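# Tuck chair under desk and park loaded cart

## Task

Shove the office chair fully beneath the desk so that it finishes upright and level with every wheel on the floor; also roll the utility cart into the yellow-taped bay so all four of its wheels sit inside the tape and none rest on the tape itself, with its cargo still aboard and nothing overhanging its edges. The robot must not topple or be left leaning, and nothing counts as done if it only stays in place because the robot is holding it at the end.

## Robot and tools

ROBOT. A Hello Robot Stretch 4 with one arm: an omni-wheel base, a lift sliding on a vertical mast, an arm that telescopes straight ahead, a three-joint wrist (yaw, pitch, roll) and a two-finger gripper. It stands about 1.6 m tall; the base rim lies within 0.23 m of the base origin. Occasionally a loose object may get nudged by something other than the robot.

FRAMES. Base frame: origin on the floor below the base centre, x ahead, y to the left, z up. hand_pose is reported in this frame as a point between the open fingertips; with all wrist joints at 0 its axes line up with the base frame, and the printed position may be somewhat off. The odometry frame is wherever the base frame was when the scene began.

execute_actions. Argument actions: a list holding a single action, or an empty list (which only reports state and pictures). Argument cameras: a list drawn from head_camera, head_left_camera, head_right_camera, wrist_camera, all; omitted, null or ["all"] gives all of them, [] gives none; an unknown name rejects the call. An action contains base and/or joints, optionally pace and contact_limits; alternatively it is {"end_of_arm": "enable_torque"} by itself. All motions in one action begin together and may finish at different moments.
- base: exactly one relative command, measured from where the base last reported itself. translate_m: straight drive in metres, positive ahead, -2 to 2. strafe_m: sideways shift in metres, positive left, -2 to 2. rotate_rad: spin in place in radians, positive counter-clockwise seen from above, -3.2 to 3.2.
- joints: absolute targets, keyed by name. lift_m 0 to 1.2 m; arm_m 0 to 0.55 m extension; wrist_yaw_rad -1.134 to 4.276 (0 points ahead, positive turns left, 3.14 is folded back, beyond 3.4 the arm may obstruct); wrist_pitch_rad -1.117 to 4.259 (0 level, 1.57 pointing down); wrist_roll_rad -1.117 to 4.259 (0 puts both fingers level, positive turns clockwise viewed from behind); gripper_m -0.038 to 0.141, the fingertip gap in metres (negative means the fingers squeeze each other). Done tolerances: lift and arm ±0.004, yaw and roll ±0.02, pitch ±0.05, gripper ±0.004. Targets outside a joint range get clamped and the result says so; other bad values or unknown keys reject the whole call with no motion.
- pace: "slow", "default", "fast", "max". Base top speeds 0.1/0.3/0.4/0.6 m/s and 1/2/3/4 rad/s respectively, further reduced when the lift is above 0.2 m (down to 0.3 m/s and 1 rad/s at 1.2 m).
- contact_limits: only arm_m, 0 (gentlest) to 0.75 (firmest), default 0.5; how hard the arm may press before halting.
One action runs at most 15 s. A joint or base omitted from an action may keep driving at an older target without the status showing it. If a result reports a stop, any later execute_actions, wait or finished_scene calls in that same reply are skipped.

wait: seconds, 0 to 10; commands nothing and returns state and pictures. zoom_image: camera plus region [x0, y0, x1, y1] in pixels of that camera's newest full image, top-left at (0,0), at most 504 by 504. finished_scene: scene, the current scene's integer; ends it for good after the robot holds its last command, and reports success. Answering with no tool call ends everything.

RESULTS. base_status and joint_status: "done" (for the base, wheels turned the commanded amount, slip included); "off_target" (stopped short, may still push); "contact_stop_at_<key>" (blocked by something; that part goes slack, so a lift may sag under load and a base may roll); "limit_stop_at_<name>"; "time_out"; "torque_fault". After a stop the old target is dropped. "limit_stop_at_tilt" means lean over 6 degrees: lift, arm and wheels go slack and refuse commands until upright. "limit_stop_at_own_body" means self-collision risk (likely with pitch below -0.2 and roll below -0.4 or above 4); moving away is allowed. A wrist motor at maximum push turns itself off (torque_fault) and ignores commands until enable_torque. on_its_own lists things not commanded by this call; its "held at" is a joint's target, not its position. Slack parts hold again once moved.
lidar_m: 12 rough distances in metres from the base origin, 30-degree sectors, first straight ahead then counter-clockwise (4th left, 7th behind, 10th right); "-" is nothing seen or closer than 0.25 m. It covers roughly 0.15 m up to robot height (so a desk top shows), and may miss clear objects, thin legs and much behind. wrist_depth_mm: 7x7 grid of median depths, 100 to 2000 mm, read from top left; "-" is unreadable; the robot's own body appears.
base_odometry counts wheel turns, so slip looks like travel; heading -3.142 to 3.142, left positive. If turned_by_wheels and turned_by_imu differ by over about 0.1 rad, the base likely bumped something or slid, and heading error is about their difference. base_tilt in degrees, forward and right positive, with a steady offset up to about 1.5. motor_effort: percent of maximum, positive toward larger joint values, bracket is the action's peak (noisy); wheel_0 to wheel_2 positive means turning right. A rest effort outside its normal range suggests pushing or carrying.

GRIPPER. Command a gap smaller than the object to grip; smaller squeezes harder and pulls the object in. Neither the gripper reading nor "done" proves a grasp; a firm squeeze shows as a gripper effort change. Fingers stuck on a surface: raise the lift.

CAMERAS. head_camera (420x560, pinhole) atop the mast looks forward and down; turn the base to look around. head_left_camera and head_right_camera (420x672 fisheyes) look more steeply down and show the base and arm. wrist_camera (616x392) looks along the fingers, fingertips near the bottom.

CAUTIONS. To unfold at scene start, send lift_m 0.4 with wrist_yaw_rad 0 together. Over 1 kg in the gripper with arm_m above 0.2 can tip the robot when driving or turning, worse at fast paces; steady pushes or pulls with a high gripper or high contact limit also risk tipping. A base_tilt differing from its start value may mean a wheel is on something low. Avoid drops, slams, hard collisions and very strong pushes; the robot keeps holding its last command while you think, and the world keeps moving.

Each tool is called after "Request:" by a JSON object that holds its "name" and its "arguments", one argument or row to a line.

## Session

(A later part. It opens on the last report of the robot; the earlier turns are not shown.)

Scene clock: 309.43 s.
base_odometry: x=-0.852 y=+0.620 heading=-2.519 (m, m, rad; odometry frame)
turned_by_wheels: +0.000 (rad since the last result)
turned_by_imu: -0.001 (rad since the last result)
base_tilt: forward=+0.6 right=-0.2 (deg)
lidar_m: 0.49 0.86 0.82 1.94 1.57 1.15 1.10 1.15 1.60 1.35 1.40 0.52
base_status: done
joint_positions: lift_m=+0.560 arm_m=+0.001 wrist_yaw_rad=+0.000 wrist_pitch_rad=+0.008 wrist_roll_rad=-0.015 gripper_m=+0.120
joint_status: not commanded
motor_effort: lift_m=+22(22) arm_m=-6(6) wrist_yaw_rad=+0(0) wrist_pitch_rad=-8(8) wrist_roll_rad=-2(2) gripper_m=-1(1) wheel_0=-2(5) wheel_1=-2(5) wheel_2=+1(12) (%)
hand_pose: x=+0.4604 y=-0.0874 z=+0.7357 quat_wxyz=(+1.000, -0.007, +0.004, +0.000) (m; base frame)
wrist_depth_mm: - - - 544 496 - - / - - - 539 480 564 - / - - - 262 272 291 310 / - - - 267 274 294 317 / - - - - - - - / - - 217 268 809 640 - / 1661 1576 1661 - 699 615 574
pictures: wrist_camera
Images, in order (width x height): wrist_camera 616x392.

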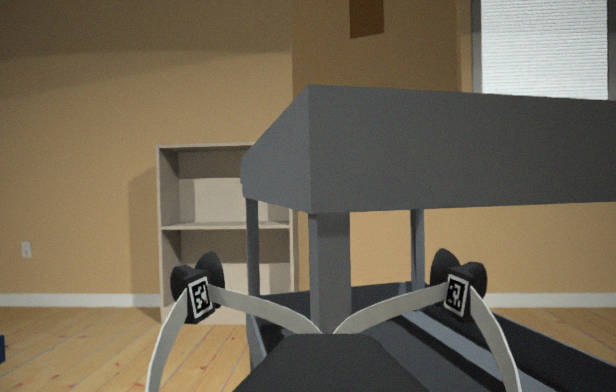

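Request:
{"name": "execute_actions", "arguments": {
  "actions": [
    {"joints":{"arm_m":0.08,"lift_m":0.53}}
  ],
  "cameras": ["wrist_camera"]
}}

Request:
{"name": "execute_actions", "arguments": {
  "actions": [
    {"joints":{"gripper_m":-0.01}}
  ],
  "cameras": ["wrist_camera"]
}}

Scene clock: 319.67 s.
base_odometry: x=-0.852 y=+0.620 heading=-2.519 (m, m, rad; odometry frame)
turned_by_wheels: +0.000 (rad since the last result)
turned_by_imu: +0.000 (rad since the last result)
base_tilt: forward=+0.7 right=-0.2 (deg)
lidar_m: 0.48 0.86 0.81 1.93 1.56 1.15 1.10 1.16 1.59 1.35 1.41 0.49
base_status: not commanded
joint_positions: lift_m=+0.530 arm_m=+0.079 wrist_yaw_rad=+0.000 wrist_pitch_rad=+0.008 wrist_roll_rad=-0.015 gripper_m=+0.120
joint_status: all done
motor_effort: lift_m=+17(24) arm_m=+6(7) wrist_yaw_rad=-1(1) wrist_pitch_rad=-8(8) wrist_roll_rad=+0(1) gripper_m=+0(0) wheel_0=-3(2) wheel_1=-2(2) wheel_2=+1(1) (%)
hand_pose: x=+0.5383 y=-0.0874 z=+0.7062 quat_wxyz=(+1.000, -0.007, +0.004, +0.000) (m; base frame)
wrist_depth_mm: - - - 182 189 202 216 / - - - 182 189 204 216 / - - - 183 190 204 216 / - - - 192 - - - / - - - 196 - - - / - - 217 190 732 609 - / 1618 1499 1499 - 634 559 525
pictures: wrist_camera
Images, in order (width x height): wrist_camera 616x392.

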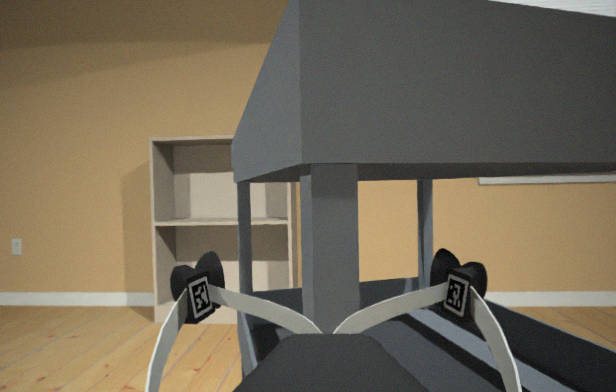

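Scene clock: 321.80 s.
base_odometry: x=-0.852 y=+0.620 heading=-2.519 (m, m, rad; odometry frame)
turned_by_wheels: +0.000 (rad since the last result)
turned_by_imu: +0.000 (rad since the last result)
base_tilt: forward=+0.8 right=-0.3 (deg)
lidar_m: 0.47 0.85 0.81 1.92 1.57 1.15 1.11 1.15 1.59 1.35 1.41 0.51
base_status: not commanded
joint_positions: lift_m=+0.530 arm_m=+0.080 wrist_yaw_rad=+0.001 wrist_pitch_rad=+0.008 wrist_roll_rad=-0.015 gripper_m=-0.010
joint_status: all done
motor_effort: lift_m=+17(16) arm_m=+2(6) wrist_yaw_rad=-2(10) wrist_pitch_rad=-9(10) wrist_roll_rad=-1(1) gripper_m=-14(15) wheel_0=-2(3) wheel_1=-2(2) wheel_2=+3(3) (%)
hand_pose: x=+0.5392 y=-0.0873 z=+0.7060 quat_wxyz=(+1.000, -0.007, +0.004, +0.000) (m; base frame)
wrist_depth_mm: - - - 172 178 191 204 / - - - 172 179 191 204 / - - - 173 181 194 205 / - - - 181 - - - / - - - 183 - - - / - - 184 180 182 683 - / 1661 1499 1499 - 634 525 521
pictures: wrist_camera
Images, in order (width x height): wrist_camera 616x392.

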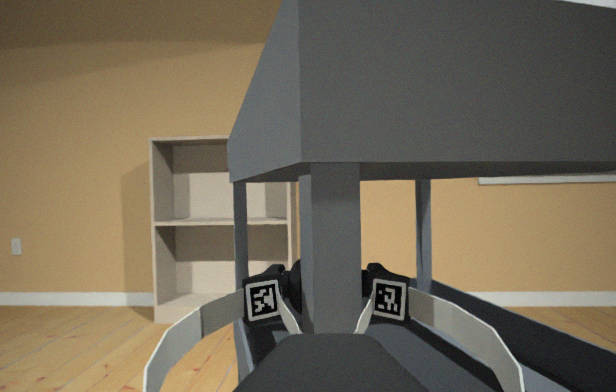

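Request:
{"name": "execute_actions", "arguments": {
  "actions": [
    {"base":{"translate_m":-0.4},"pace":"slow"}
  ]
}}

Scene clock: 332.20 s.
base_odometry: x=-0.527 y=+0.853 heading=-2.519 (m, m, rad; odometry frame)
turned_by_wheels: +0.000 (rad since the last result)
turned_by_imu: +0.002 (rad since the last result)
base_tilt: forward=+0.6 right=-0.1 (deg)
lidar_m: 0.48 1.12 1.29 1.95 0.98 0.73 0.70 0.74 1.04 1.37 1.40 0.52
base_status: done
joint_positions: lift_m=+0.530 arm_m=+0.080 wrist_yaw_rad=+0.002 wrist_pitch_rad=+0.008 wrist_roll_rad=-0.015 gripper_m=-0.010
joint_status: not commanded
motor_effort: lift_m=+17(17) arm_m=+2(2) wrist_yaw_rad=-6(6) wrist_pitch_rad=-9(10) wrist_roll_rad=+0(1) gripper_m=-12(15) wheel_0=-3(13) wheel_1=-2(6) wheel_2=+4(9) (%)
hand_pose: x=+0.5393 y=-0.0868 z=+0.7060 quat_wxyz=(+1.000, -0.007, +0.004, +0.001) (m; base frame)
wrist_depth_mm: - - - 170 179 193 208 / - - - 171 180 194 207 / 931 - - 173 181 196 210 / 931 - - 180 - - - / 917 - - 180 - - - / 931 - 184 181 183 715 - / 1661 1537 1430 - 627 525 517
pictures: head_camera, head_left_camera, head_right_camera, wrist_camera
Images, in order (width x height): head_camera 420x560, head_left_camera 420x672, head_right_camera 420x672, wrist_camera 616x392.

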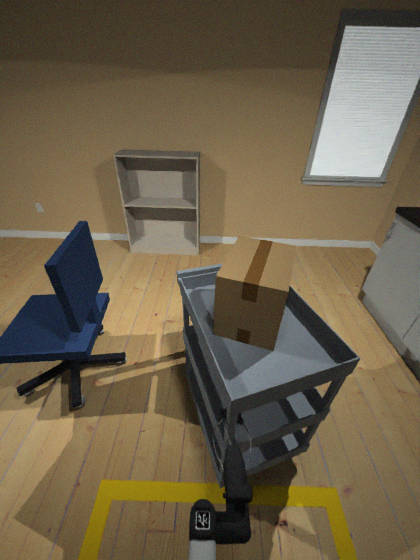

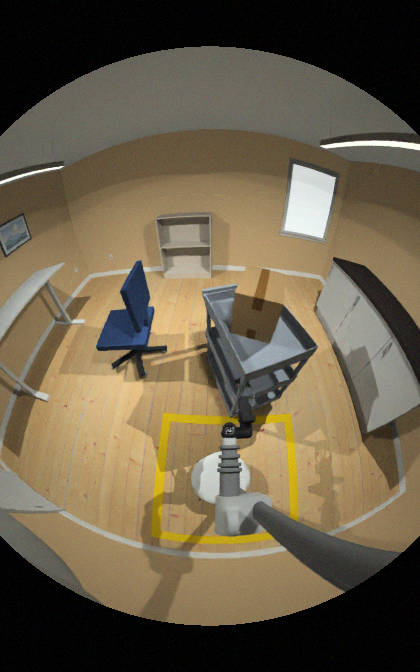

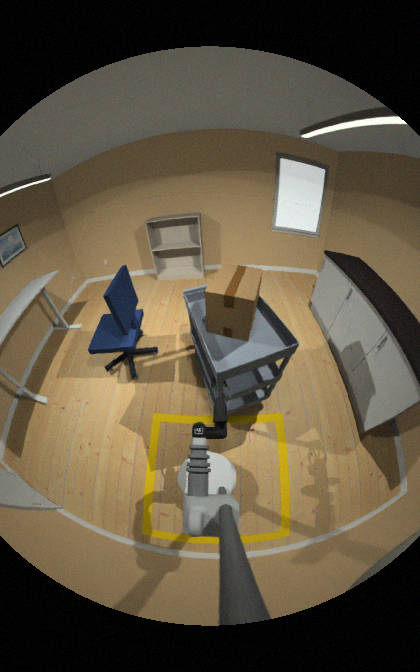

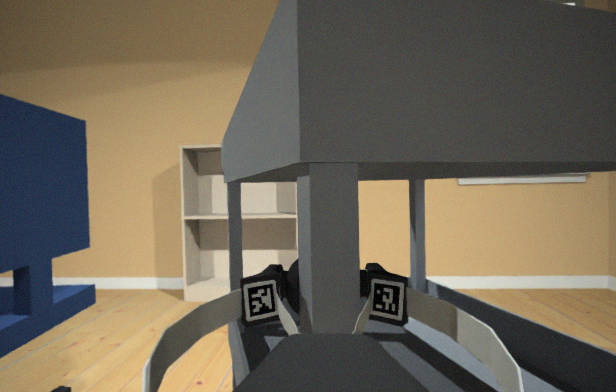

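Request:
{"name": "execute_actions", "arguments": {
  "actions": [
    {"base":{"translate_m":-0.42},"joints":{"arm_m":0.0},"pace":"slow"}
  ],
  "cameras": ["head_camera","head_left_camera","head_right_camera"]
}}

Scene clock: 359.10 s.
base_odometry: x=-0.186 y=+1.098 heading=-2.519 (m, m, rad; odometry frame)
turned_by_wheels: +0.000 (rad since the last result)
turned_by_imu: +0.002 (rad since the last result)
base_tilt: forward=+0.9 right=-0.3 (deg)
lidar_m: 0.39 1.46 2.06 1.11 0.42 0.29 0.27 0.28 0.40 1.25 1.46 0.41
base_status: done
joint_positions: lift_m=+0.530 arm_m=+0.001 wrist_yaw_rad=+0.001 wrist_pitch_rad=+0.009 wrist_roll_rad=-0.015 gripper_m=-0.010
joint_status: all done
motor_effort: lift_m=+17(17) arm_m=-7(12) wrist_yaw_rad=-5(14) wrist_pitch_rad=-11(12) wrist_roll_rad=+0(1) gripper_m=-13(16) wheel_0=-3(6) wheel_1=-1(9) wheel_2=+4(13) (%)
hand_pose: x=+0.4608 y=-0.0871 z=+0.7058 quat_wxyz=(+1.000, -0.007, +0.005, +0.001) (m; base frame)
wrist_depth_mm: - - - 171 181 201 226 / - - - 172 181 202 221 / - - 430 172 182 202 222 / - 1430 - 180 - - 1921 / - 1499 - 182 - - 1983 / - - 185 180 182 732 1983 / 1499 1397 647 - 627 525 517
pictures: head_camera, head_left_camera, head_right_camera
Images, in order (width x height): head_camera 420x560, head_left_camera 420x672, head_right_camera 420x672.

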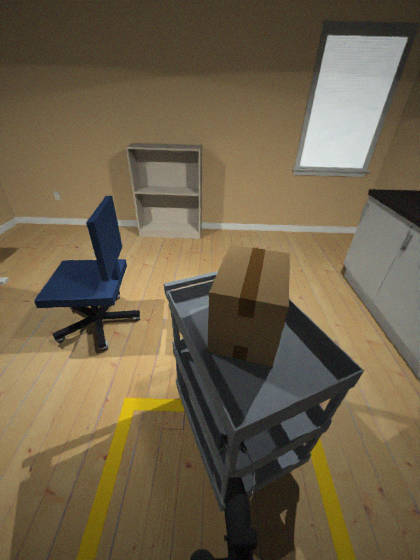

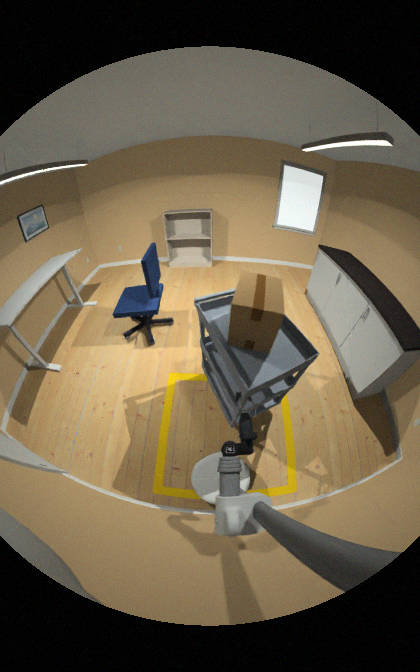

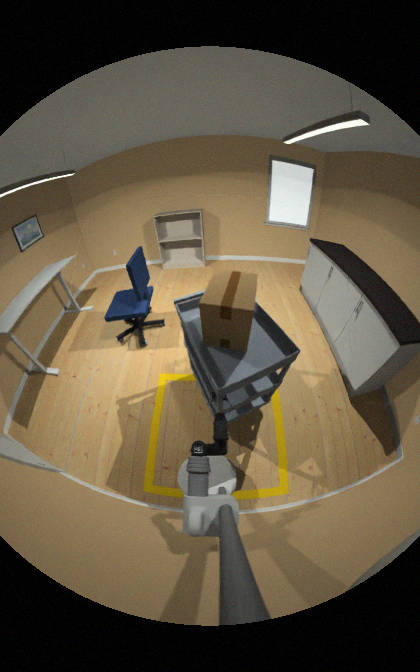

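Request:
{"name": "execute_actions", "arguments": {
  "actions": [
    {"joints":{"wrist_yaw_rad":0.45},"pace":"slow"}
  ],
  "cameras": ["head_camera","head_left_camera","head_right_camera"]
}}

Scene clock: 384.83 s.
base_odometry: x=-0.186 y=+1.098 heading=-2.518 (m, m, rad; odometry frame)
turned_by_wheels: +0.000 (rad since the last result)
turned_by_imu: +0.000 (rad since the last result)
base_tilt: forward=+0.8 right=-0.5 (deg)
lidar_m: 0.39 1.47 2.08 1.07 0.41 0.30 0.28 0.30 0.41 1.25 1.48 0.45
base_status: not commanded
joint_positions: lift_m=+0.530 arm_m=+0.001 wrist_yaw_rad=+0.453 wrist_pitch_rad=+0.008 wrist_roll_rad=-0.015 gripper_m=-0.010
joint_status: all done
motor_effort: lift_m=+17(17) arm_m=-3(7) wrist_yaw_rad=-8(67) wrist_pitch_rad=-9(13) wrist_roll_rad=+0(0) gripper_m=-8(18) wheel_0=+4(12) wheel_1=+2(4) wheel_2=+1(7) (%)
hand_pose: x=+0.4691 y=+0.0476 z=+0.7060 quat_wxyz=(+0.974, -0.008, +0.002, +0.224) (m; base frame)
wrist_depth_mm: - - - 161 150 141 135 / - - - 162 151 142 136 / - - - 164 154 144 137 / - - - 171 - - - / - - - 170 - - - / - - 1983 171 187 707 676 / 1618 1618 1499 - 621 525 580
pictures: head_camera, head_left_camera, head_right_camera
Images, in order (width x height): head_camera 420x560, head_left_camera 420x672, head_right_camera 420x672.

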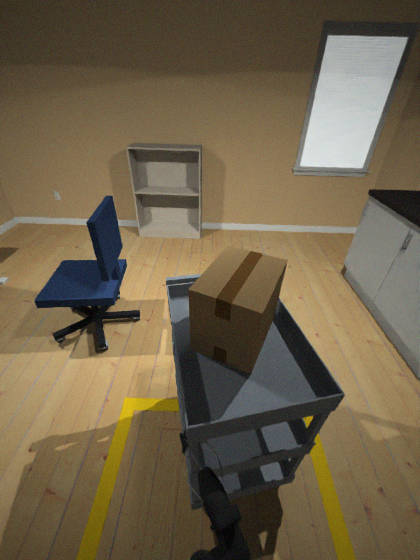

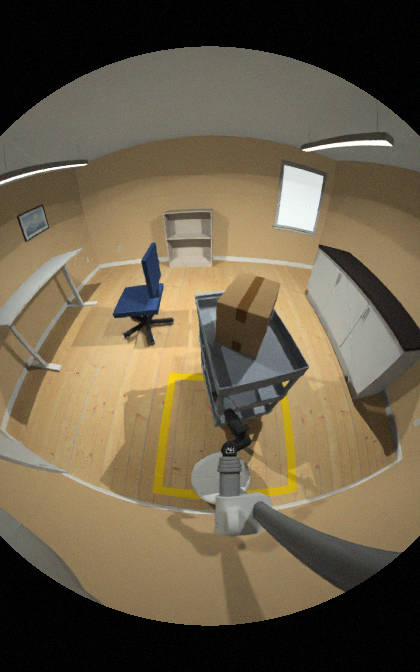

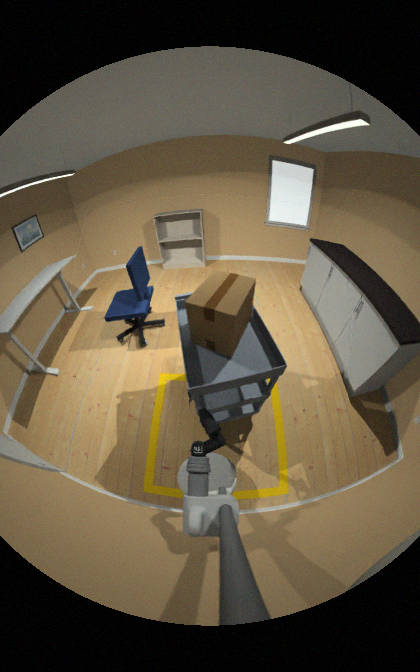

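Request:
{"name": "execute_actions", "arguments": {
  "actions": [
    {"base":{"rotate_rad":0.2},"pace":"slow"}
  ],
  "cameras": ["head_camera"]
}}

Request:
{"name": "execute_actions", "arguments": {
  "actions": [
    {"base":{"rotate_rad":0.2},"pace":"slow"}
  ],
  "cameras": ["head_camera","head_left_camera","head_right_camera"]
}}

Scene clock: 411.20 s.
base_odometry: x=-0.186 y=+1.098 heading=-2.318 (m, m, rad; odometry frame)
turned_by_wheels: +0.200 (rad since the last result)
turned_by_imu: +0.203 (rad since the last result)
base_tilt: forward=+0.7 right=-0.2 (deg)
lidar_m: 0.38 1.49 2.07 0.65 0.34 0.27 0.28 0.35 0.53 1.46 0.50 0.38
base_status: done
joint_positions: lift_m=+0.530 arm_m=+0.001 wrist_yaw_rad=+0.458 wrist_pitch_rad=+0.008 wrist_roll_rad=-0.015 gripper_m=-0.010
joint_status: not commanded
on_its_own: wrist_yaw_rad is at rest, and its effort (-21) is outside its rest range (-13 to +13)
motor_effort: lift_m=+17(17) arm_m=-3(3) wrist_yaw_rad=-21(46) wrist_pitch_rad=-7(9) wrist_roll_rad=+1(2) gripper_m=-8(12) wheel_0=+4(19) wheel_1=-1(7) wheel_2=+2(9) (%)
hand_pose: x=+0.4689 y=+0.0490 z=+0.7062 quat_wxyz=(+0.974, -0.008, +0.002, +0.227) (m; base frame)
wrist_depth_mm: - - - 159 136 118 - / - - - 160 137 119 110 / - - - 165 140 124 131 / - - - 174 1499 - - / - - - 175 1618 - - / - - 186 172 183 647 - / 1618 1537 1576 - 1430 455 580
pictures: head_camera
Images, in order (width x height): head_camera 420x560.

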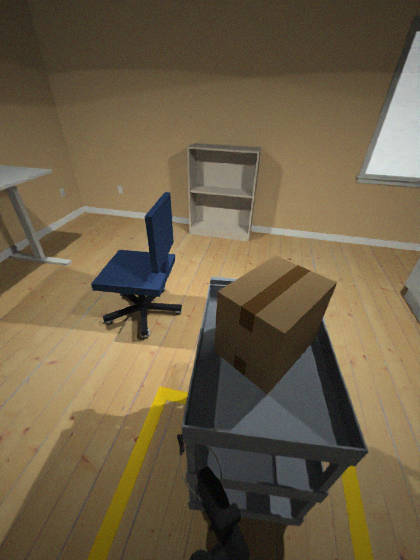

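Scene clock: 412.87 s.
base_odometry: x=-0.186 y=+1.098 heading=-2.117 (m, m, rad; odometry frame)
turned_by_wheels: +0.200 (rad since the last result)
turned_by_imu: +0.203 (rad since the last result)
base_tilt: forward=+0.7 right=-0.2 (deg)
lidar_m: 0.35 1.67 1.83 0.45 0.30 0.27 0.28 0.38 0.82 1.48 0.36 0.34
base_status: done
joint_positions: lift_m=+0.530 arm_m=+0.001 wrist_yaw_rad=+0.457 wrist_pitch_rad=+0.008 wrist_roll_rad=-0.015 gripper_m=-0.010
joint_status: not commanded
on_its_own: wrist_yaw_rad is at rest, and its effort (-20) is outside its rest range (-13 to +13)
motor_effort: lift_m=+17(17) arm_m=-3(3) wrist_yaw_rad=-20(57) wrist_pitch_rad=-7(9) wrist_roll_rad=+0(3) gripper_m=-9(10) wheel_0=+5(13) wheel_1=+0(8) wheel_2=+1(10) (%)
hand_pose: x=+0.4689 y=+0.0488 z=+0.7062 quat_wxyz=(+0.974, -0.008, +0.002, +0.226) (m; base frame)
wrist_depth_mm: - - - 154 118 102 - / - - - 156 118 103 - / - - - 163 123 127 - / - - - 176 - 1336 - / - - - 178 1618 1336 - / - - 186 176 184 - - / 1661 1537 1576 - 1464 1308 866
pictures: head_camera, head_left_camera, head_right_camera
Images, in order (width x height): head_camera 420x560, head_left_camera 420x672, head_right_camera 420x672.

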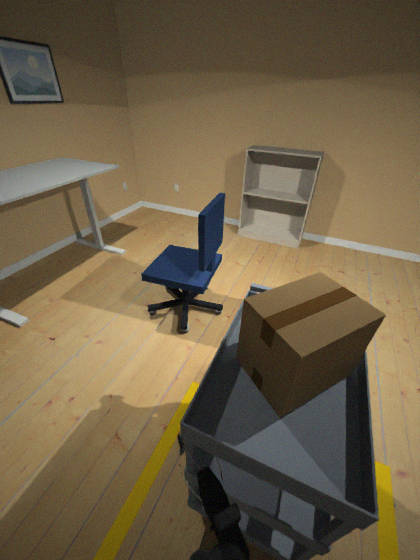

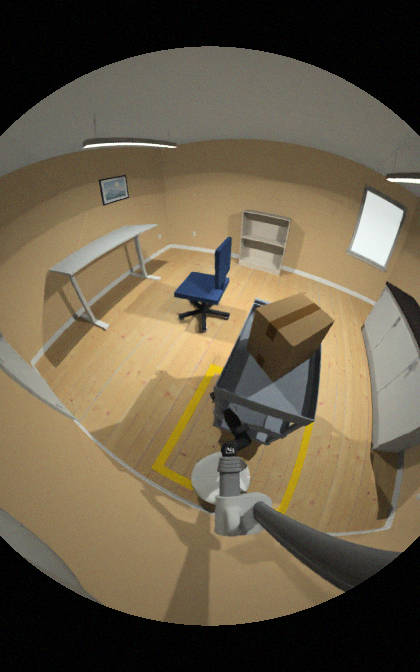

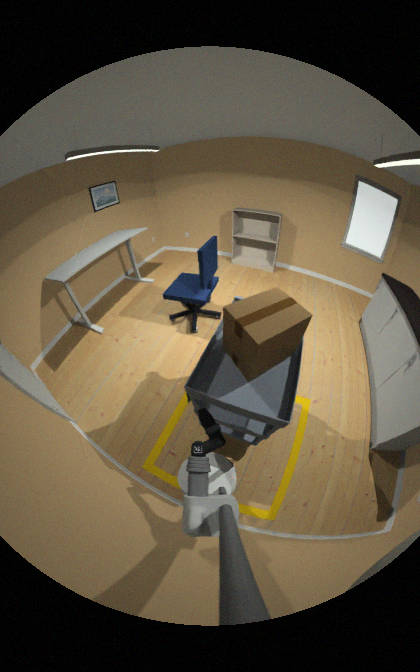

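Request:
{"name": "execute_actions", "arguments": {
  "actions": [
    {"joints":{"gripper_m":0.135}}
  ],
  "cameras": []
}}

Request:
{"name": "execute_actions", "arguments": {
  "actions": [
    {"base":{"translate_m":-0.03},"pace":"slow"}
  ],
  "cameras": ["head_camera","wrist_camera"]
}}

Scene clock: 443.23 s.
base_odometry: x=-0.186 y=+1.098 heading=-2.118 (m, m, rad; odometry frame)
turned_by_wheels: +0.000 (rad since the last result)
turned_by_imu: -0.001 (rad since the last result)
base_tilt: forward=+0.7 right=-0.3 (deg)
lidar_m: 0.35 1.68 1.80 0.47 0.30 0.28 0.28 0.38 0.82 1.49 0.36 0.33
base_status: not commanded
joint_positions: lift_m=+0.530 arm_m=+0.001 wrist_yaw_rad=+0.451 wrist_pitch_rad=+0.008 wrist_roll_rad=-0.015 gripper_m=+0.135
joint_status: all done
motor_effort: lift_m=+17(17) arm_m=-3(3) wrist_yaw_rad=-3(22) wrist_pitch_rad=-7(6) wrist_roll_rad=-1(2) gripper_m=+0(7) wheel_0=+1(5) wheel_1=+0(0) wheel_2=-1(1) (%)
hand_pose: x=+0.4692 y=+0.0469 z=+0.7062 quat_wxyz=(+0.975, -0.008, +0.002, +0.223) (m; base frame)
wrist_depth_mm: - - - 152 117 - - / - - - 153 118 102 - / - - - 162 122 126 - / - - - 181 - 1308 - / - - - 181 - 1281 - / - - 1983 177 1983 1430 - / 1661 1576 1576 - 1464 1397 508
pictures: none
No camera images: the call's "cameras" was empty. Leave "cameras" out to get every camera's image.

Scene clock: 444.60 s.
base_odometry: x=-0.170 y=+1.123 heading=-2.118 (m, m, rad; odometry frame)
turned_by_wheels: +0.000 (rad since the last result)
turned_by_imu: +0.000 (rad since the last result)
base_tilt: forward=+0.7 right=-0.1 (deg)
lidar_m: 0.37 1.71 1.64 0.41 0.29 0.25 0.25 0.34 0.76 1.48 0.40 0.36
base_status: done
joint_positions: lift_m=+0.530 arm_m=+0.001 wrist_yaw_rad=+0.451 wrist_pitch_rad=+0.008 wrist_roll_rad=-0.015 gripper_m=+0.135
joint_status: not commanded
motor_effort: lift_m=+17(17) arm_m=-3(3) wrist_yaw_rad=-3(0) wrist_pitch_rad=-7(7) wrist_roll_rad=-1(1) gripper_m=+1(1) wheel_0=-2(3) wheel_1=-2(5) wheel_2=+2(5) (%)
hand_pose: x=+0.4692 y=+0.0469 z=+0.7062 quat_wxyz=(+0.975, -0.008, +0.002, +0.223) (m; base frame)
wrist_depth_mm: - - - 196 150 122 - / - - - 198 151 122 - / - - - 199 157 127 131 / - - - 210 - 1336 - / - - - 212 1618 1336 - / - - - 203 1661 1464 - / 1661 1618 1576 - 1499 1430 517
pictures: head_camera, wrist_camera
Images, in order (width x height): head_camera 420x560, wrist_camera 616x392.

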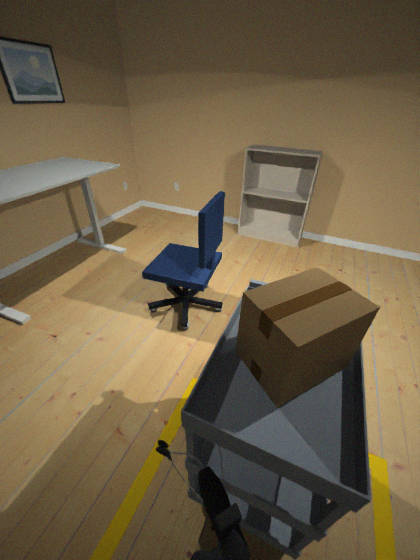

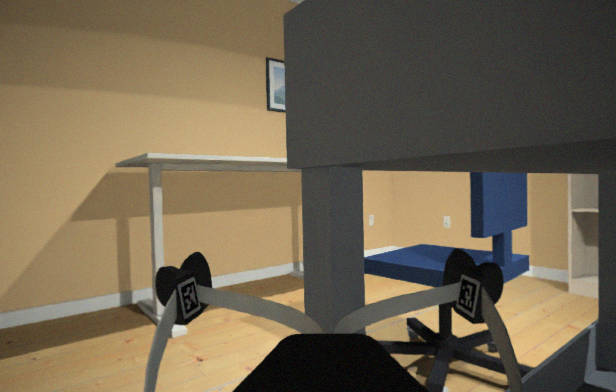

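Request:
{"name": "execute_actions", "arguments": {
  "actions": [
    {"base":{"strafe_m":-0.045},"pace":"slow"}
  ],
  "cameras": []
}}

Request:
{"name": "execute_actions", "arguments": {
  "actions": [
    {"base":{"translate_m":-0.03},"pace":"slow"}
  ],
  "cameras": ["head_camera","wrist_camera"]
}}

Scene clock: 470.33 s.
base_odometry: x=-0.209 y=+1.147 heading=-2.118 (m, m, rad; odometry frame)
turned_by_wheels: +0.000 (rad since the last result)
turned_by_imu: +0.000 (rad since the last result)
base_tilt: forward=+0.7 right=-0.2 (deg)
lidar_m: 0.36 1.69 1.77 0.46 0.29 0.27 0.28 0.36 0.80 1.42 0.39 0.35
base_status: done
joint_positions: lift_m=+0.530 arm_m=+0.001 wrist_yaw_rad=+0.450 wrist_pitch_rad=+0.008 wrist_roll_rad=-0.015 gripper_m=+0.135
joint_status: not commanded
motor_effort: lift_m=+17(17) arm_m=-3(3) wrist_yaw_rad=-3(2) wrist_pitch_rad=-6(7) wrist_roll_rad=+1(2) gripper_m=+0(0) wheel_0=+0(1) wheel_1=-2(9) wheel_2=+0(1) (%)
hand_pose: x=+0.4692 y=+0.0469 z=+0.7062 quat_wxyz=(+0.975, -0.008, +0.002, +0.223) (m; base frame)
wrist_depth_mm: - - - 167 128 107 - / - - - 168 129 107 - / - - - 170 135 114 - / - - - - - 1255 - / - - - - 1618 1336 - / - - 225 233 1708 1618 - / 1661 1576 1618 - 1464 504 549
pictures: none
No camera images: the call's "cameras" was empty. Leave "cameras" out to get every camera's image.

Scene clock: 471.70 s.
base_odometry: x=-0.193 y=+1.172 heading=-2.118 (m, m, rad; odometry frame)
turned_by_wheels: +0.000 (rad since the last result)
turned_by_imu: +0.000 (rad since the last result)
base_tilt: forward=+0.7 right=-0.3 (deg)
lidar_m: 0.37 1.74 1.53 0.41 0.27 0.25 0.25 0.34 0.72 1.41 0.43 0.36
base_status: done
joint_positions: lift_m=+0.530 arm_m=+0.001 wrist_yaw_rad=+0.450 wrist_pitch_rad=+0.008 wrist_roll_rad=-0.015 gripper_m=+0.135
joint_status: not commanded
motor_effort: lift_m=+17(17) arm_m=-3(3) wrist_yaw_rad=-2(4) wrist_pitch_rad=-8(7) wrist_roll_rad=+0(0) gripper_m=+2(1) wheel_0=-2(6) wheel_1=-2(5) wheel_2=+2(6) (%)
hand_pose: x=+0.4692 y=+0.0469 z=+0.7062 quat_wxyz=(+0.975, -0.008, +0.002, +0.223) (m; base frame)
wrist_depth_mm: - - - 212 162 131 117 / - - - 213 163 132 118 / - - - 215 170 137 125 / - - - 260 - 1308 - / - - - 263 - 1397 - / - - 1983 254 1756 1661 - / 1576 1576 1618 - 1537 477 569
pictures: head_camera, wrist_camera
Images, in order (width x height): head_camera 420x560, wrist_camera 616x392.

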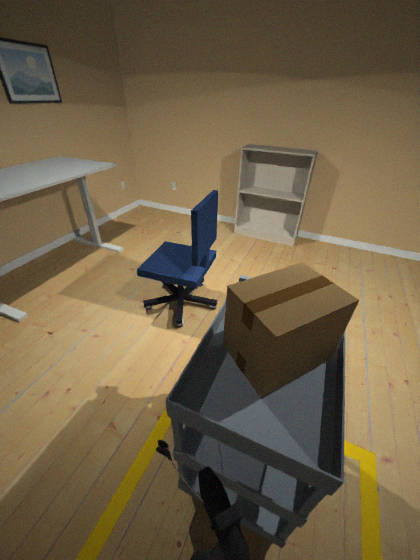

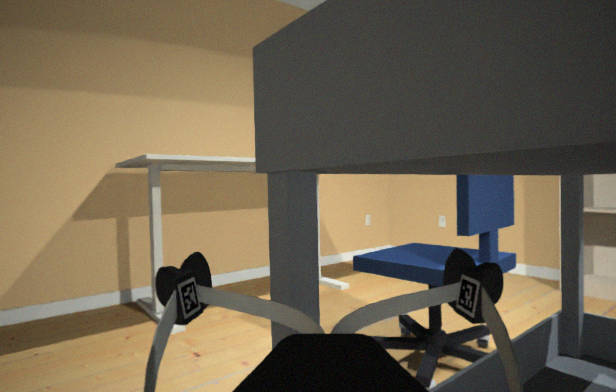

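Request:
{"name": "execute_actions", "arguments": {
  "actions": [
    {"joints":{"wrist_yaw_rad":1.0}}
  ],
  "cameras": ["head_camera","head_left_camera"]
}}

Scene clock: 493.30 s.
base_odometry: x=-0.193 y=+1.172 heading=-2.119 (m, m, rad; odometry frame)
turned_by_wheels: +0.000 (rad since the last result)
turned_by_imu: +0.000 (rad since the last result)
base_tilt: forward=+0.9 right=-0.4 (deg)
lidar_m: 0.29 0.39 1.54 0.40 0.27 0.25 0.25 0.34 0.71 1.42 1.68 0.27
base_status: not commanded
joint_positions: lift_m=+0.530 arm_m=+0.001 wrist_yaw_rad=+0.999 wrist_pitch_rad=+0.008 wrist_roll_rad=-0.015 gripper_m=+0.135
joint_status: all done
motor_effort: lift_m=+17(17) arm_m=-3(3) wrist_yaw_rad=+2(96) wrist_pitch_rad=-9(8) wrist_roll_rad=-2(1) gripper_m=+0(8) wheel_0=-2(19) wheel_1=-2(6) wheel_2=-1(8) (%)
hand_pose: x=+0.4010 y=+0.1954 z=+0.7061 quat_wxyz=(+0.878, -0.008, +0.000, +0.479) (m; base frame)
wrist_depth_mm: 854 1366 - - 175 109 - / 854 1308 - - 178 111 - / 842 1308 - - 181 126 - / 842 1281 - - 291 - - / 831 1281 - - 297 - - / 831 1229 1983 - 276 1921 - / 831 1229 1618 - 1397 1537 1499
pictures: head_camera, head_left_camera
Images, in order (width x height): head_camera 420x560, head_left_camera 420x672.

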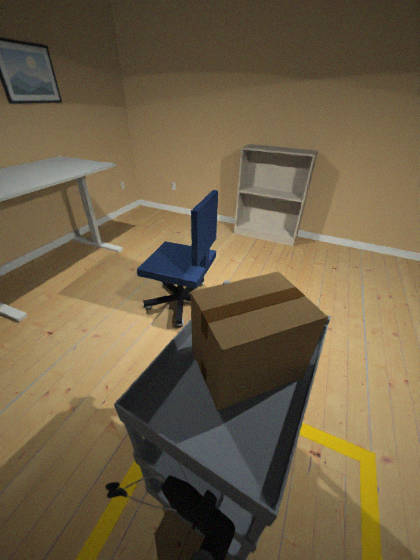

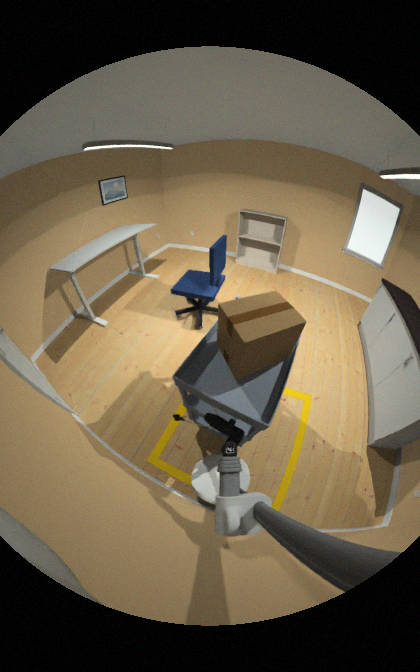

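Request:
{"name": "execute_actions", "arguments": {
  "actions": [],
  "cameras": ["wrist_camera","head_right_camera"]
}}

Scene clock: 505.43 s.
base_odometry: x=-0.193 y=+1.172 heading=-2.119 (m, m, rad; odometry frame)
turned_by_wheels: +0.000 (rad since the last result)
turned_by_imu: +0.000 (rad since the last result)
base_tilt: forward=+0.8 right=-0.3 (deg)
lidar_m: 0.27 0.37 1.55 0.41 0.27 0.25 0.25 0.33 0.73 1.42 1.69 0.26
base_status: not commanded
joint_positions: lift_m=+0.530 arm_m=+0.001 wrist_yaw_rad=+0.999 wrist_pitch_rad=+0.008 wrist_roll_rad=-0.015 gripper_m=+0.135
joint_status: all done
motor_effort: lift_m=+17(17) arm_m=-3(3) wrist_yaw_rad=+1(96) wrist_pitch_rad=-8(8) wrist_roll_rad=-2(1) gripper_m=-1(8) wheel_0=-2(19) wheel_1=-2(6) wheel_2=-1(8) (%)
hand_pose: x=+0.4010 y=+0.1954 z=+0.7061 quat_wxyz=(+0.878, -0.008, +0.000, +0.479) (m; base frame)
wrist_depth_mm: 842 1366 - - 157 - - / 854 1336 - - 160 - - / 842 1308 - - 177 128 - / 842 1308 - - - - - / 831 1281 - - - - - / 831 1229 - - 279 1863 - / 820 1205 1618 - 1576 1499 1537
pictures: head_right_camera, wrist_camera
Images, in order (width x height): head_right_camera 420x672, wrist_camera 616x392.

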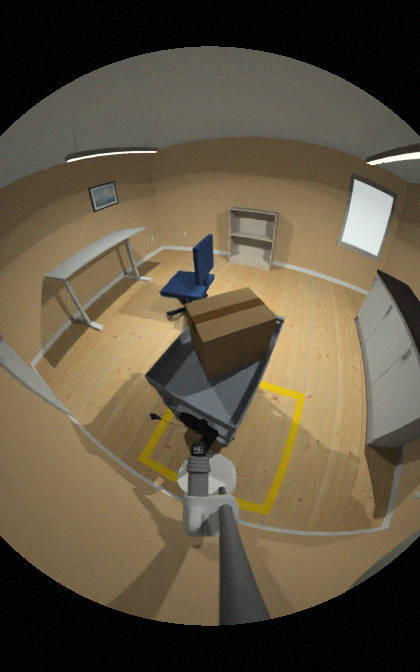

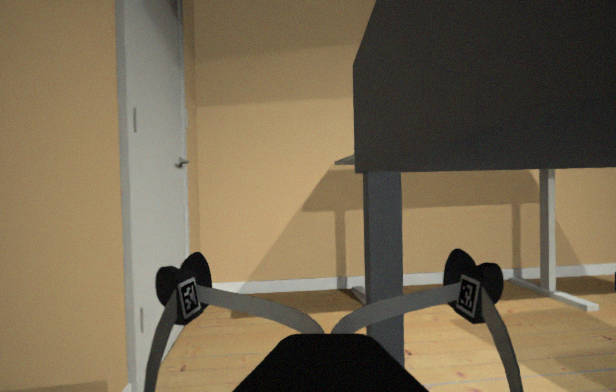

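Request:
{"name": "execute_actions", "arguments": {
  "actions": [
    {"joints":{"gripper_m":0.0}}
  ],
  "cameras": ["wrist_camera"]
}}

Scene clock: 525.00 s.
base_odometry: x=-0.193 y=+1.172 heading=-2.119 (m, m, rad; odometry frame)
turned_by_wheels: +0.000 (rad since the last result)
turned_by_imu: +0.000 (rad since the last result)
base_tilt: forward=+0.6 right=-0.2 (deg)
lidar_m: 0.28 0.38 1.53 0.41 0.28 0.25 0.25 0.33 0.73 1.43 1.67 0.25
base_status: not commanded
joint_positions: lift_m=+0.530 arm_m=+0.001 wrist_yaw_rad=+0.999 wrist_pitch_rad=+0.008 wrist_roll_rad=-0.015 gripper_m=+0.000
joint_status: all done
motor_effort: lift_m=+17(17) arm_m=-3(3) wrist_yaw_rad=+1(1) wrist_pitch_rad=-8(8) wrist_roll_rad=-1(1) gripper_m=-4(5) wheel_0=-3(3) wheel_1=-2(2) wheel_2=-1(1) (%)
hand_pose: x=+0.4010 y=+0.1954 z=+0.7061 quat_wxyz=(+0.878, -0.008, +0.000, +0.479) (m; base frame)
wrist_depth_mm: 866 1366 - - 157 - - / 842 1308 - - 160 - - / 842 1308 - - 176 128 - / 842 1281 - - - - - / 831 1308 - - - - - / 831 1281 - 193 185 - - / 820 1229 1499 - 1464 1366 1537
pictures: wrist_camera
Images, in order (width x height): wrist_camera 616x392.

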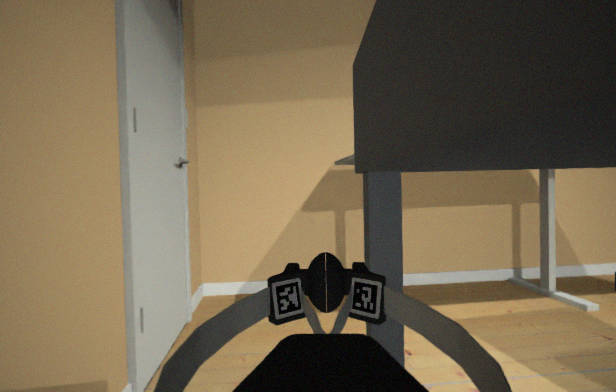

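Free. Fold the wrist left and slide out.

Request:
{"name": "execute_actions", "arguments": {
  "actions": [
    {"joints":{"wrist_yaw_rad":2.2}}
  ],
  "cameras": ["head_left_camera","head_right_camera"]
}}

Scene clock: 531.67 s.
base_odometry: x=-0.193 y=+1.172 heading=-2.119 (m, m, rad; odometry frame)
turned_by_wheels: +0.000 (rad since the last result)
turned_by_imu: +0.000 (rad since the last result)
base_tilt: forward=+0.8 right=-0.3 (deg)
lidar_m: 0.29 0.38 1.54 0.41 0.26 0.25 0.25 0.34 0.73 1.40 1.68 0.26
base_status: not commanded
joint_positions: lift_m=+0.530 arm_m=+0.001 wrist_yaw_rad=+2.199 wrist_pitch_rad=+0.008 wrist_roll_rad=-0.015 gripper_m=+0.000
joint_status: all done
motor_effort: lift_m=+17(17) arm_m=-3(3) wrist_yaw_rad=+1(5) wrist_pitch_rad=-9(9) wrist_roll_rad=+0(1) gripper_m=-5(5) wheel_0=-3(2) wheel_1=-3(2) wheel_2=-1(1) (%)
hand_pose: x=+0.0725 y=+0.2847 z=+0.7061 quat_wxyz=(+0.454, -0.007, -0.005, +0.891) (m; base frame)
wrist_depth_mm: 342 373 415 462 530 615 723 / 340 373 415 466 525 615 715 / 342 370 415 466 530 615 715 / 340 373 415 462 530 621 732 / 340 375 413 452 530 621 732 / 342 375 402 193 186 615 732 / 342 370 413 - 539 585 732
pictures: head_left_camera, head_right_camera
Images, in order (width x height): head_left_camera 420x672, head_right_camera 420x672.

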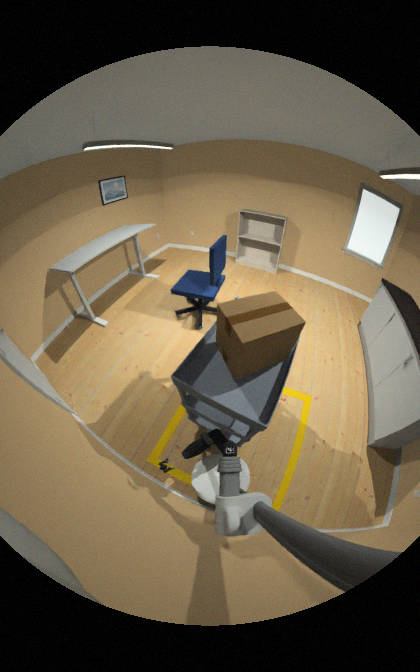

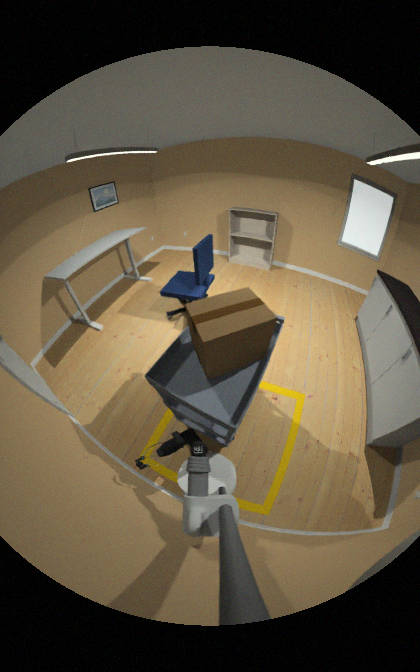

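Request:
{"name": "execute_actions", "arguments": {
  "actions": [
    {"joints":{"wrist_yaw_rad":3.14}}
  ],
  "cameras": []
}}

Request:
{"name": "execute_actions", "arguments": {
  "actions": [
    {"base":{"rotate_rad":1.13},"pace":"slow"}
  ],
  "cameras": ["head_left_camera","head_right_camera"]
}}

Scene clock: 544.33 s.
base_odometry: x=-0.193 y=+1.172 heading=-2.119 (m, m, rad; odometry frame)
turned_by_wheels: +0.000 (rad since the last result)
turned_by_imu: +0.000 (rad since the last result)
base_tilt: forward=+0.8 right=-0.2 (deg)
lidar_m: 0.28 0.37 1.54 0.41 0.27 0.25 0.25 0.34 0.70 1.43 1.66 0.26
base_status: not commanded
joint_positions: lift_m=+0.530 arm_m=+0.001 wrist_yaw_rad=+3.139 wrist_pitch_rad=+0.008 wrist_roll_rad=-0.015 gripper_m=+0.000
joint_status: all done
motor_effort: lift_m=+17(17) arm_m=-3(3) wrist_yaw_rad=+1(5) wrist_pitch_rad=-8(8) wrist_roll_rad=+0(0) gripper_m=-6(5) wheel_0=-2(2) wheel_1=-3(2) wheel_2=-1(1) (%)
hand_pose: x=-0.1168 y=+0.0881 z=+0.7061 quat_wxyz=(+0.001, -0.004, -0.007, +1.000) (m; base frame)
wrist_depth_mm: - 140 144 370 330 298 276 / - 108 140 373 330 300 276 / - 114 141 359 334 300 277 / 144 142 179 375 336 301 278 / 206 488 427 370 329 301 278 / 215 500 421 194 185 298 279 / 213 500 418 - 327 291 281
pictures: none
No camera images: the call's "cameras" was empty. Leave "cameras" out to get every camera's image.

Scene clock: 546.73 s.
base_odometry: x=-0.193 y=+1.172 heading=-0.989 (m, m, rad; odometry frame)
turned_by_wheels: +1.130 (rad since the last result)
turned_by_imu: +1.151 (rad since the last result)
base_tilt: forward=+0.7 right=-0.3 (deg)
lidar_m: 1.10 0.37 0.26 0.25 0.26 0.36 0.97 1.45 1.79 0.27 0.28 0.42
base_status: done
joint_positions: lift_m=+0.530 arm_m=+0.001 wrist_yaw_rad=+3.139 wrist_pitch_rad=+0.008 wrist_roll_rad=-0.015 gripper_m=+0.000
joint_status: not commanded
motor_effort: lift_m=+17(17) arm_m=-3(3) wrist_yaw_rad=+2(1) wrist_pitch_rad=-8(9) wrist_roll_rad=+0(1) gripper_m=-3(3) wheel_0=-3(9) wheel_1=-2(2) wheel_2=+0(5) (%)
hand_pose: x=-0.1169 y=+0.0880 z=+0.7061 quat_wxyz=(+0.001, -0.004, -0.007, +1.000) (m; base frame)
wrist_depth_mm: - 141 144 - 831 402 276 / - 108 140 - 854 404 279 / - 114 141 - 878 407 281 / 145 142 180 - 878 413 282 / 206 1464 - - 768 415 283 / 215 1430 - 193 186 387 283 / 213 1499 1499 - 683 340 285
pictures: head_left_camera, head_right_camera
Images, in order (width x height): head_left_camera 420x672, head_right_camera 420x672.

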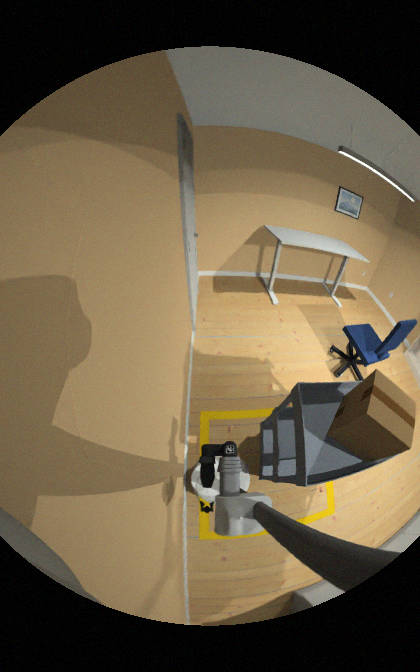

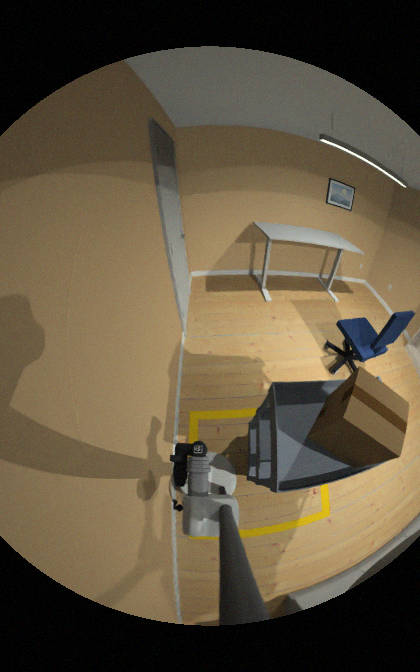

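Request:
{"name": "execute_actions", "arguments": {
  "actions": [
    {"base":{"translate_m":-0.75}}
  ],
  "cameras": ["head_left_camera","head_right_camera"]
}}

Scene clock: 561.43 s.
base_odometry: x=-0.605 y=+1.799 heading=-0.989 (m, m, rad; odometry frame)
turned_by_wheels: +0.000 (rad since the last result)
turned_by_imu: +0.002 (rad since the last result)
base_tilt: forward=+0.7 right=-0.3 (deg)
lidar_m: 1.04 0.34 0.25 0.25 0.25 0.32 0.91 0.92 0.84 1.94 0.96 0.75
base_status: done
joint_positions: lift_m=+0.530 arm_m=+0.001 wrist_yaw_rad=+3.140 wrist_pitch_rad=+0.008 wrist_roll_rad=-0.015 gripper_m=+0.000
joint_status: not commanded
motor_effort: lift_m=+17(17) arm_m=-3(3) wrist_yaw_rad=+3(0) wrist_pitch_rad=-8(8) wrist_roll_rad=+0(3) gripper_m=-4(4) wheel_0=-2(6) wheel_1=-1(5) wheel_2=-2(9) (%)
hand_pose: x=-0.1169 y=+0.0880 z=+0.7061 quat_wxyz=(+0.001, -0.004, -0.007, +1.000) (m; base frame)
wrist_depth_mm: - 141 144 1308 768 366 259 / - 108 140 1308 788 370 262 / - 114 141 1281 798 373 262 / 144 142 180 1281 809 375 264 / 206 1336 1308 1308 707 375 265 / 213 1308 1308 193 185 353 266 / 213 1336 1308 - 621 309 267
pictures: head_left_camera, head_right_camera
Images, in order (width x height): head_left_camera 420x672, head_right_camera 420x672.

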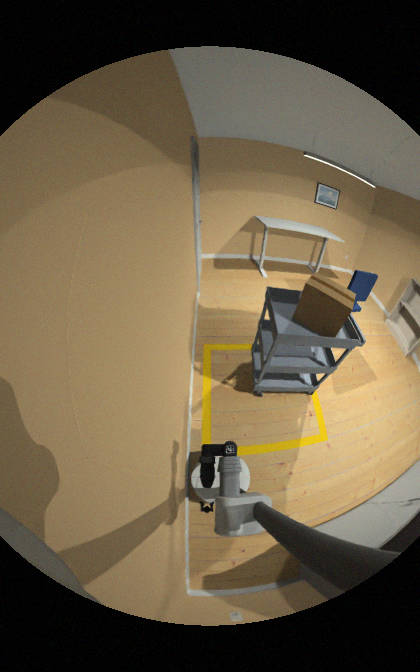

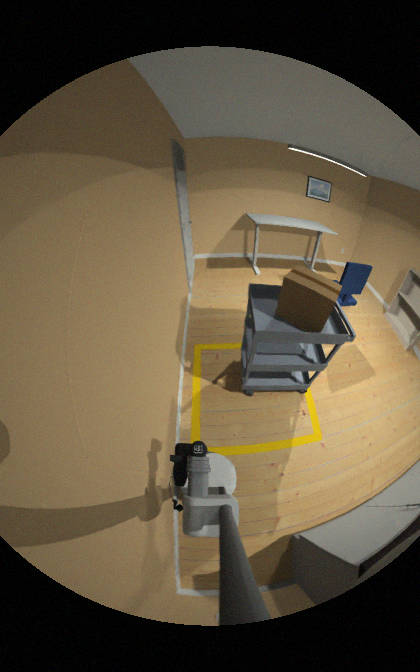

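Request:
{"name": "execute_actions", "arguments": {
  "actions": [
    {"base":{"strafe_m":-0.45},"joints":{"wrist_yaw_rad":0,"gripper_m":0.12},"pace":"fast"}
  ]
}}

Scene clock: 570.23 s.
base_odometry: x=-0.981 y=+1.552 heading=-0.989 (m, m, rad; odometry frame)
turned_by_wheels: +0.000 (rad since the last result)
turned_by_imu: +0.000 (rad since the last result)
base_tilt: forward=+0.7 right=-0.3 (deg)
lidar_m: 0.68 0.98 0.72 0.67 0.71 0.96 0.83 0.57 0.74 1.81 2.90 0.70
base_status: done
joint_positions: lift_m=+0.530 arm_m=+0.001 wrist_yaw_rad=+0.001 wrist_pitch_rad=+0.008 wrist_roll_rad=-0.015 gripper_m=+0.120
joint_status: all done
motor_effort: lift_m=+17(17) arm_m=-3(3) wrist_yaw_rad=-3(6) wrist_pitch_rad=-8(8) wrist_roll_rad=-1(2) gripper_m=-1(4) wheel_0=-2(18) wheel_1=+1(13) wheel_2=+0(2) (%)
hand_pose: x=+0.4600 y=-0.0873 z=+0.7061 quat_wxyz=(+1.000, -0.007, +0.004, +0.000) (m; base frame)
wrist_depth_mm: 1060 1537 - 640 512 574 - / 1060 1537 - 640 504 539 - / 1042 1308 484 466 455 442 430 / 1042 1366 - - - - - / 1060 1336 - - - - 1464 / 1042 1366 216 878 741 699 1464 / 1025 1336 496 - 634 449 508
pictures: head_camera, head_left_camera, head_right_camera, wrist_camera
Images, in order (width x height): head_camera 420x560, head_left_camera 420x672, head_right_camera 420x672, wrist_camera 616x392.

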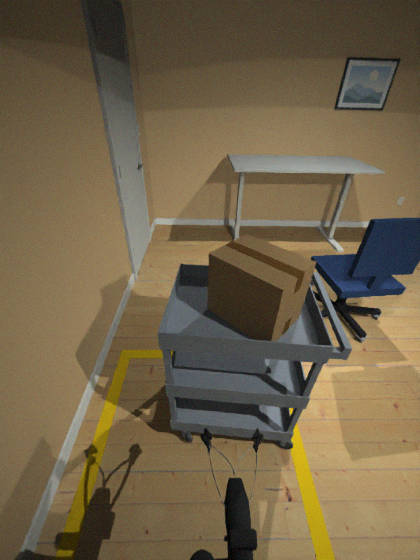

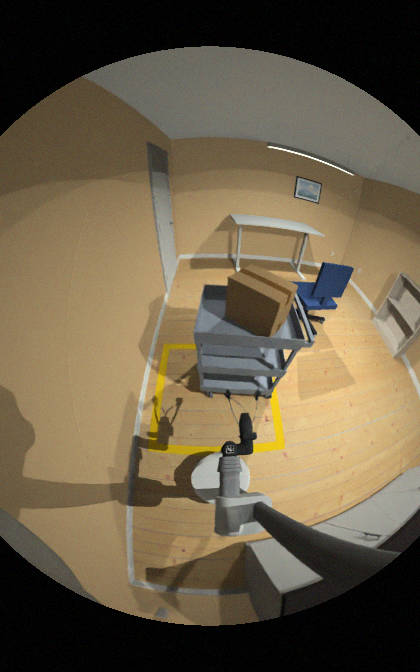

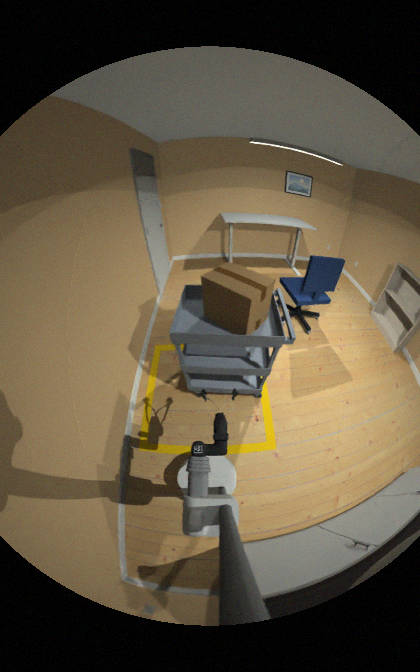

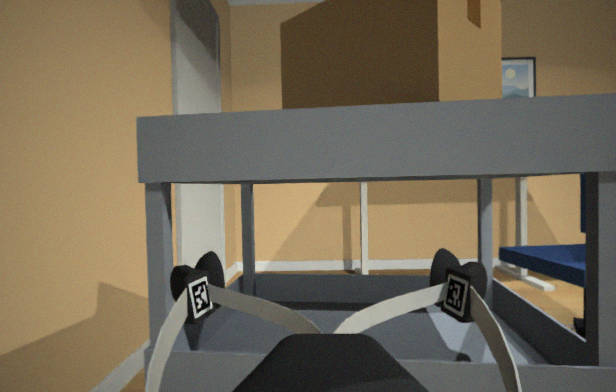

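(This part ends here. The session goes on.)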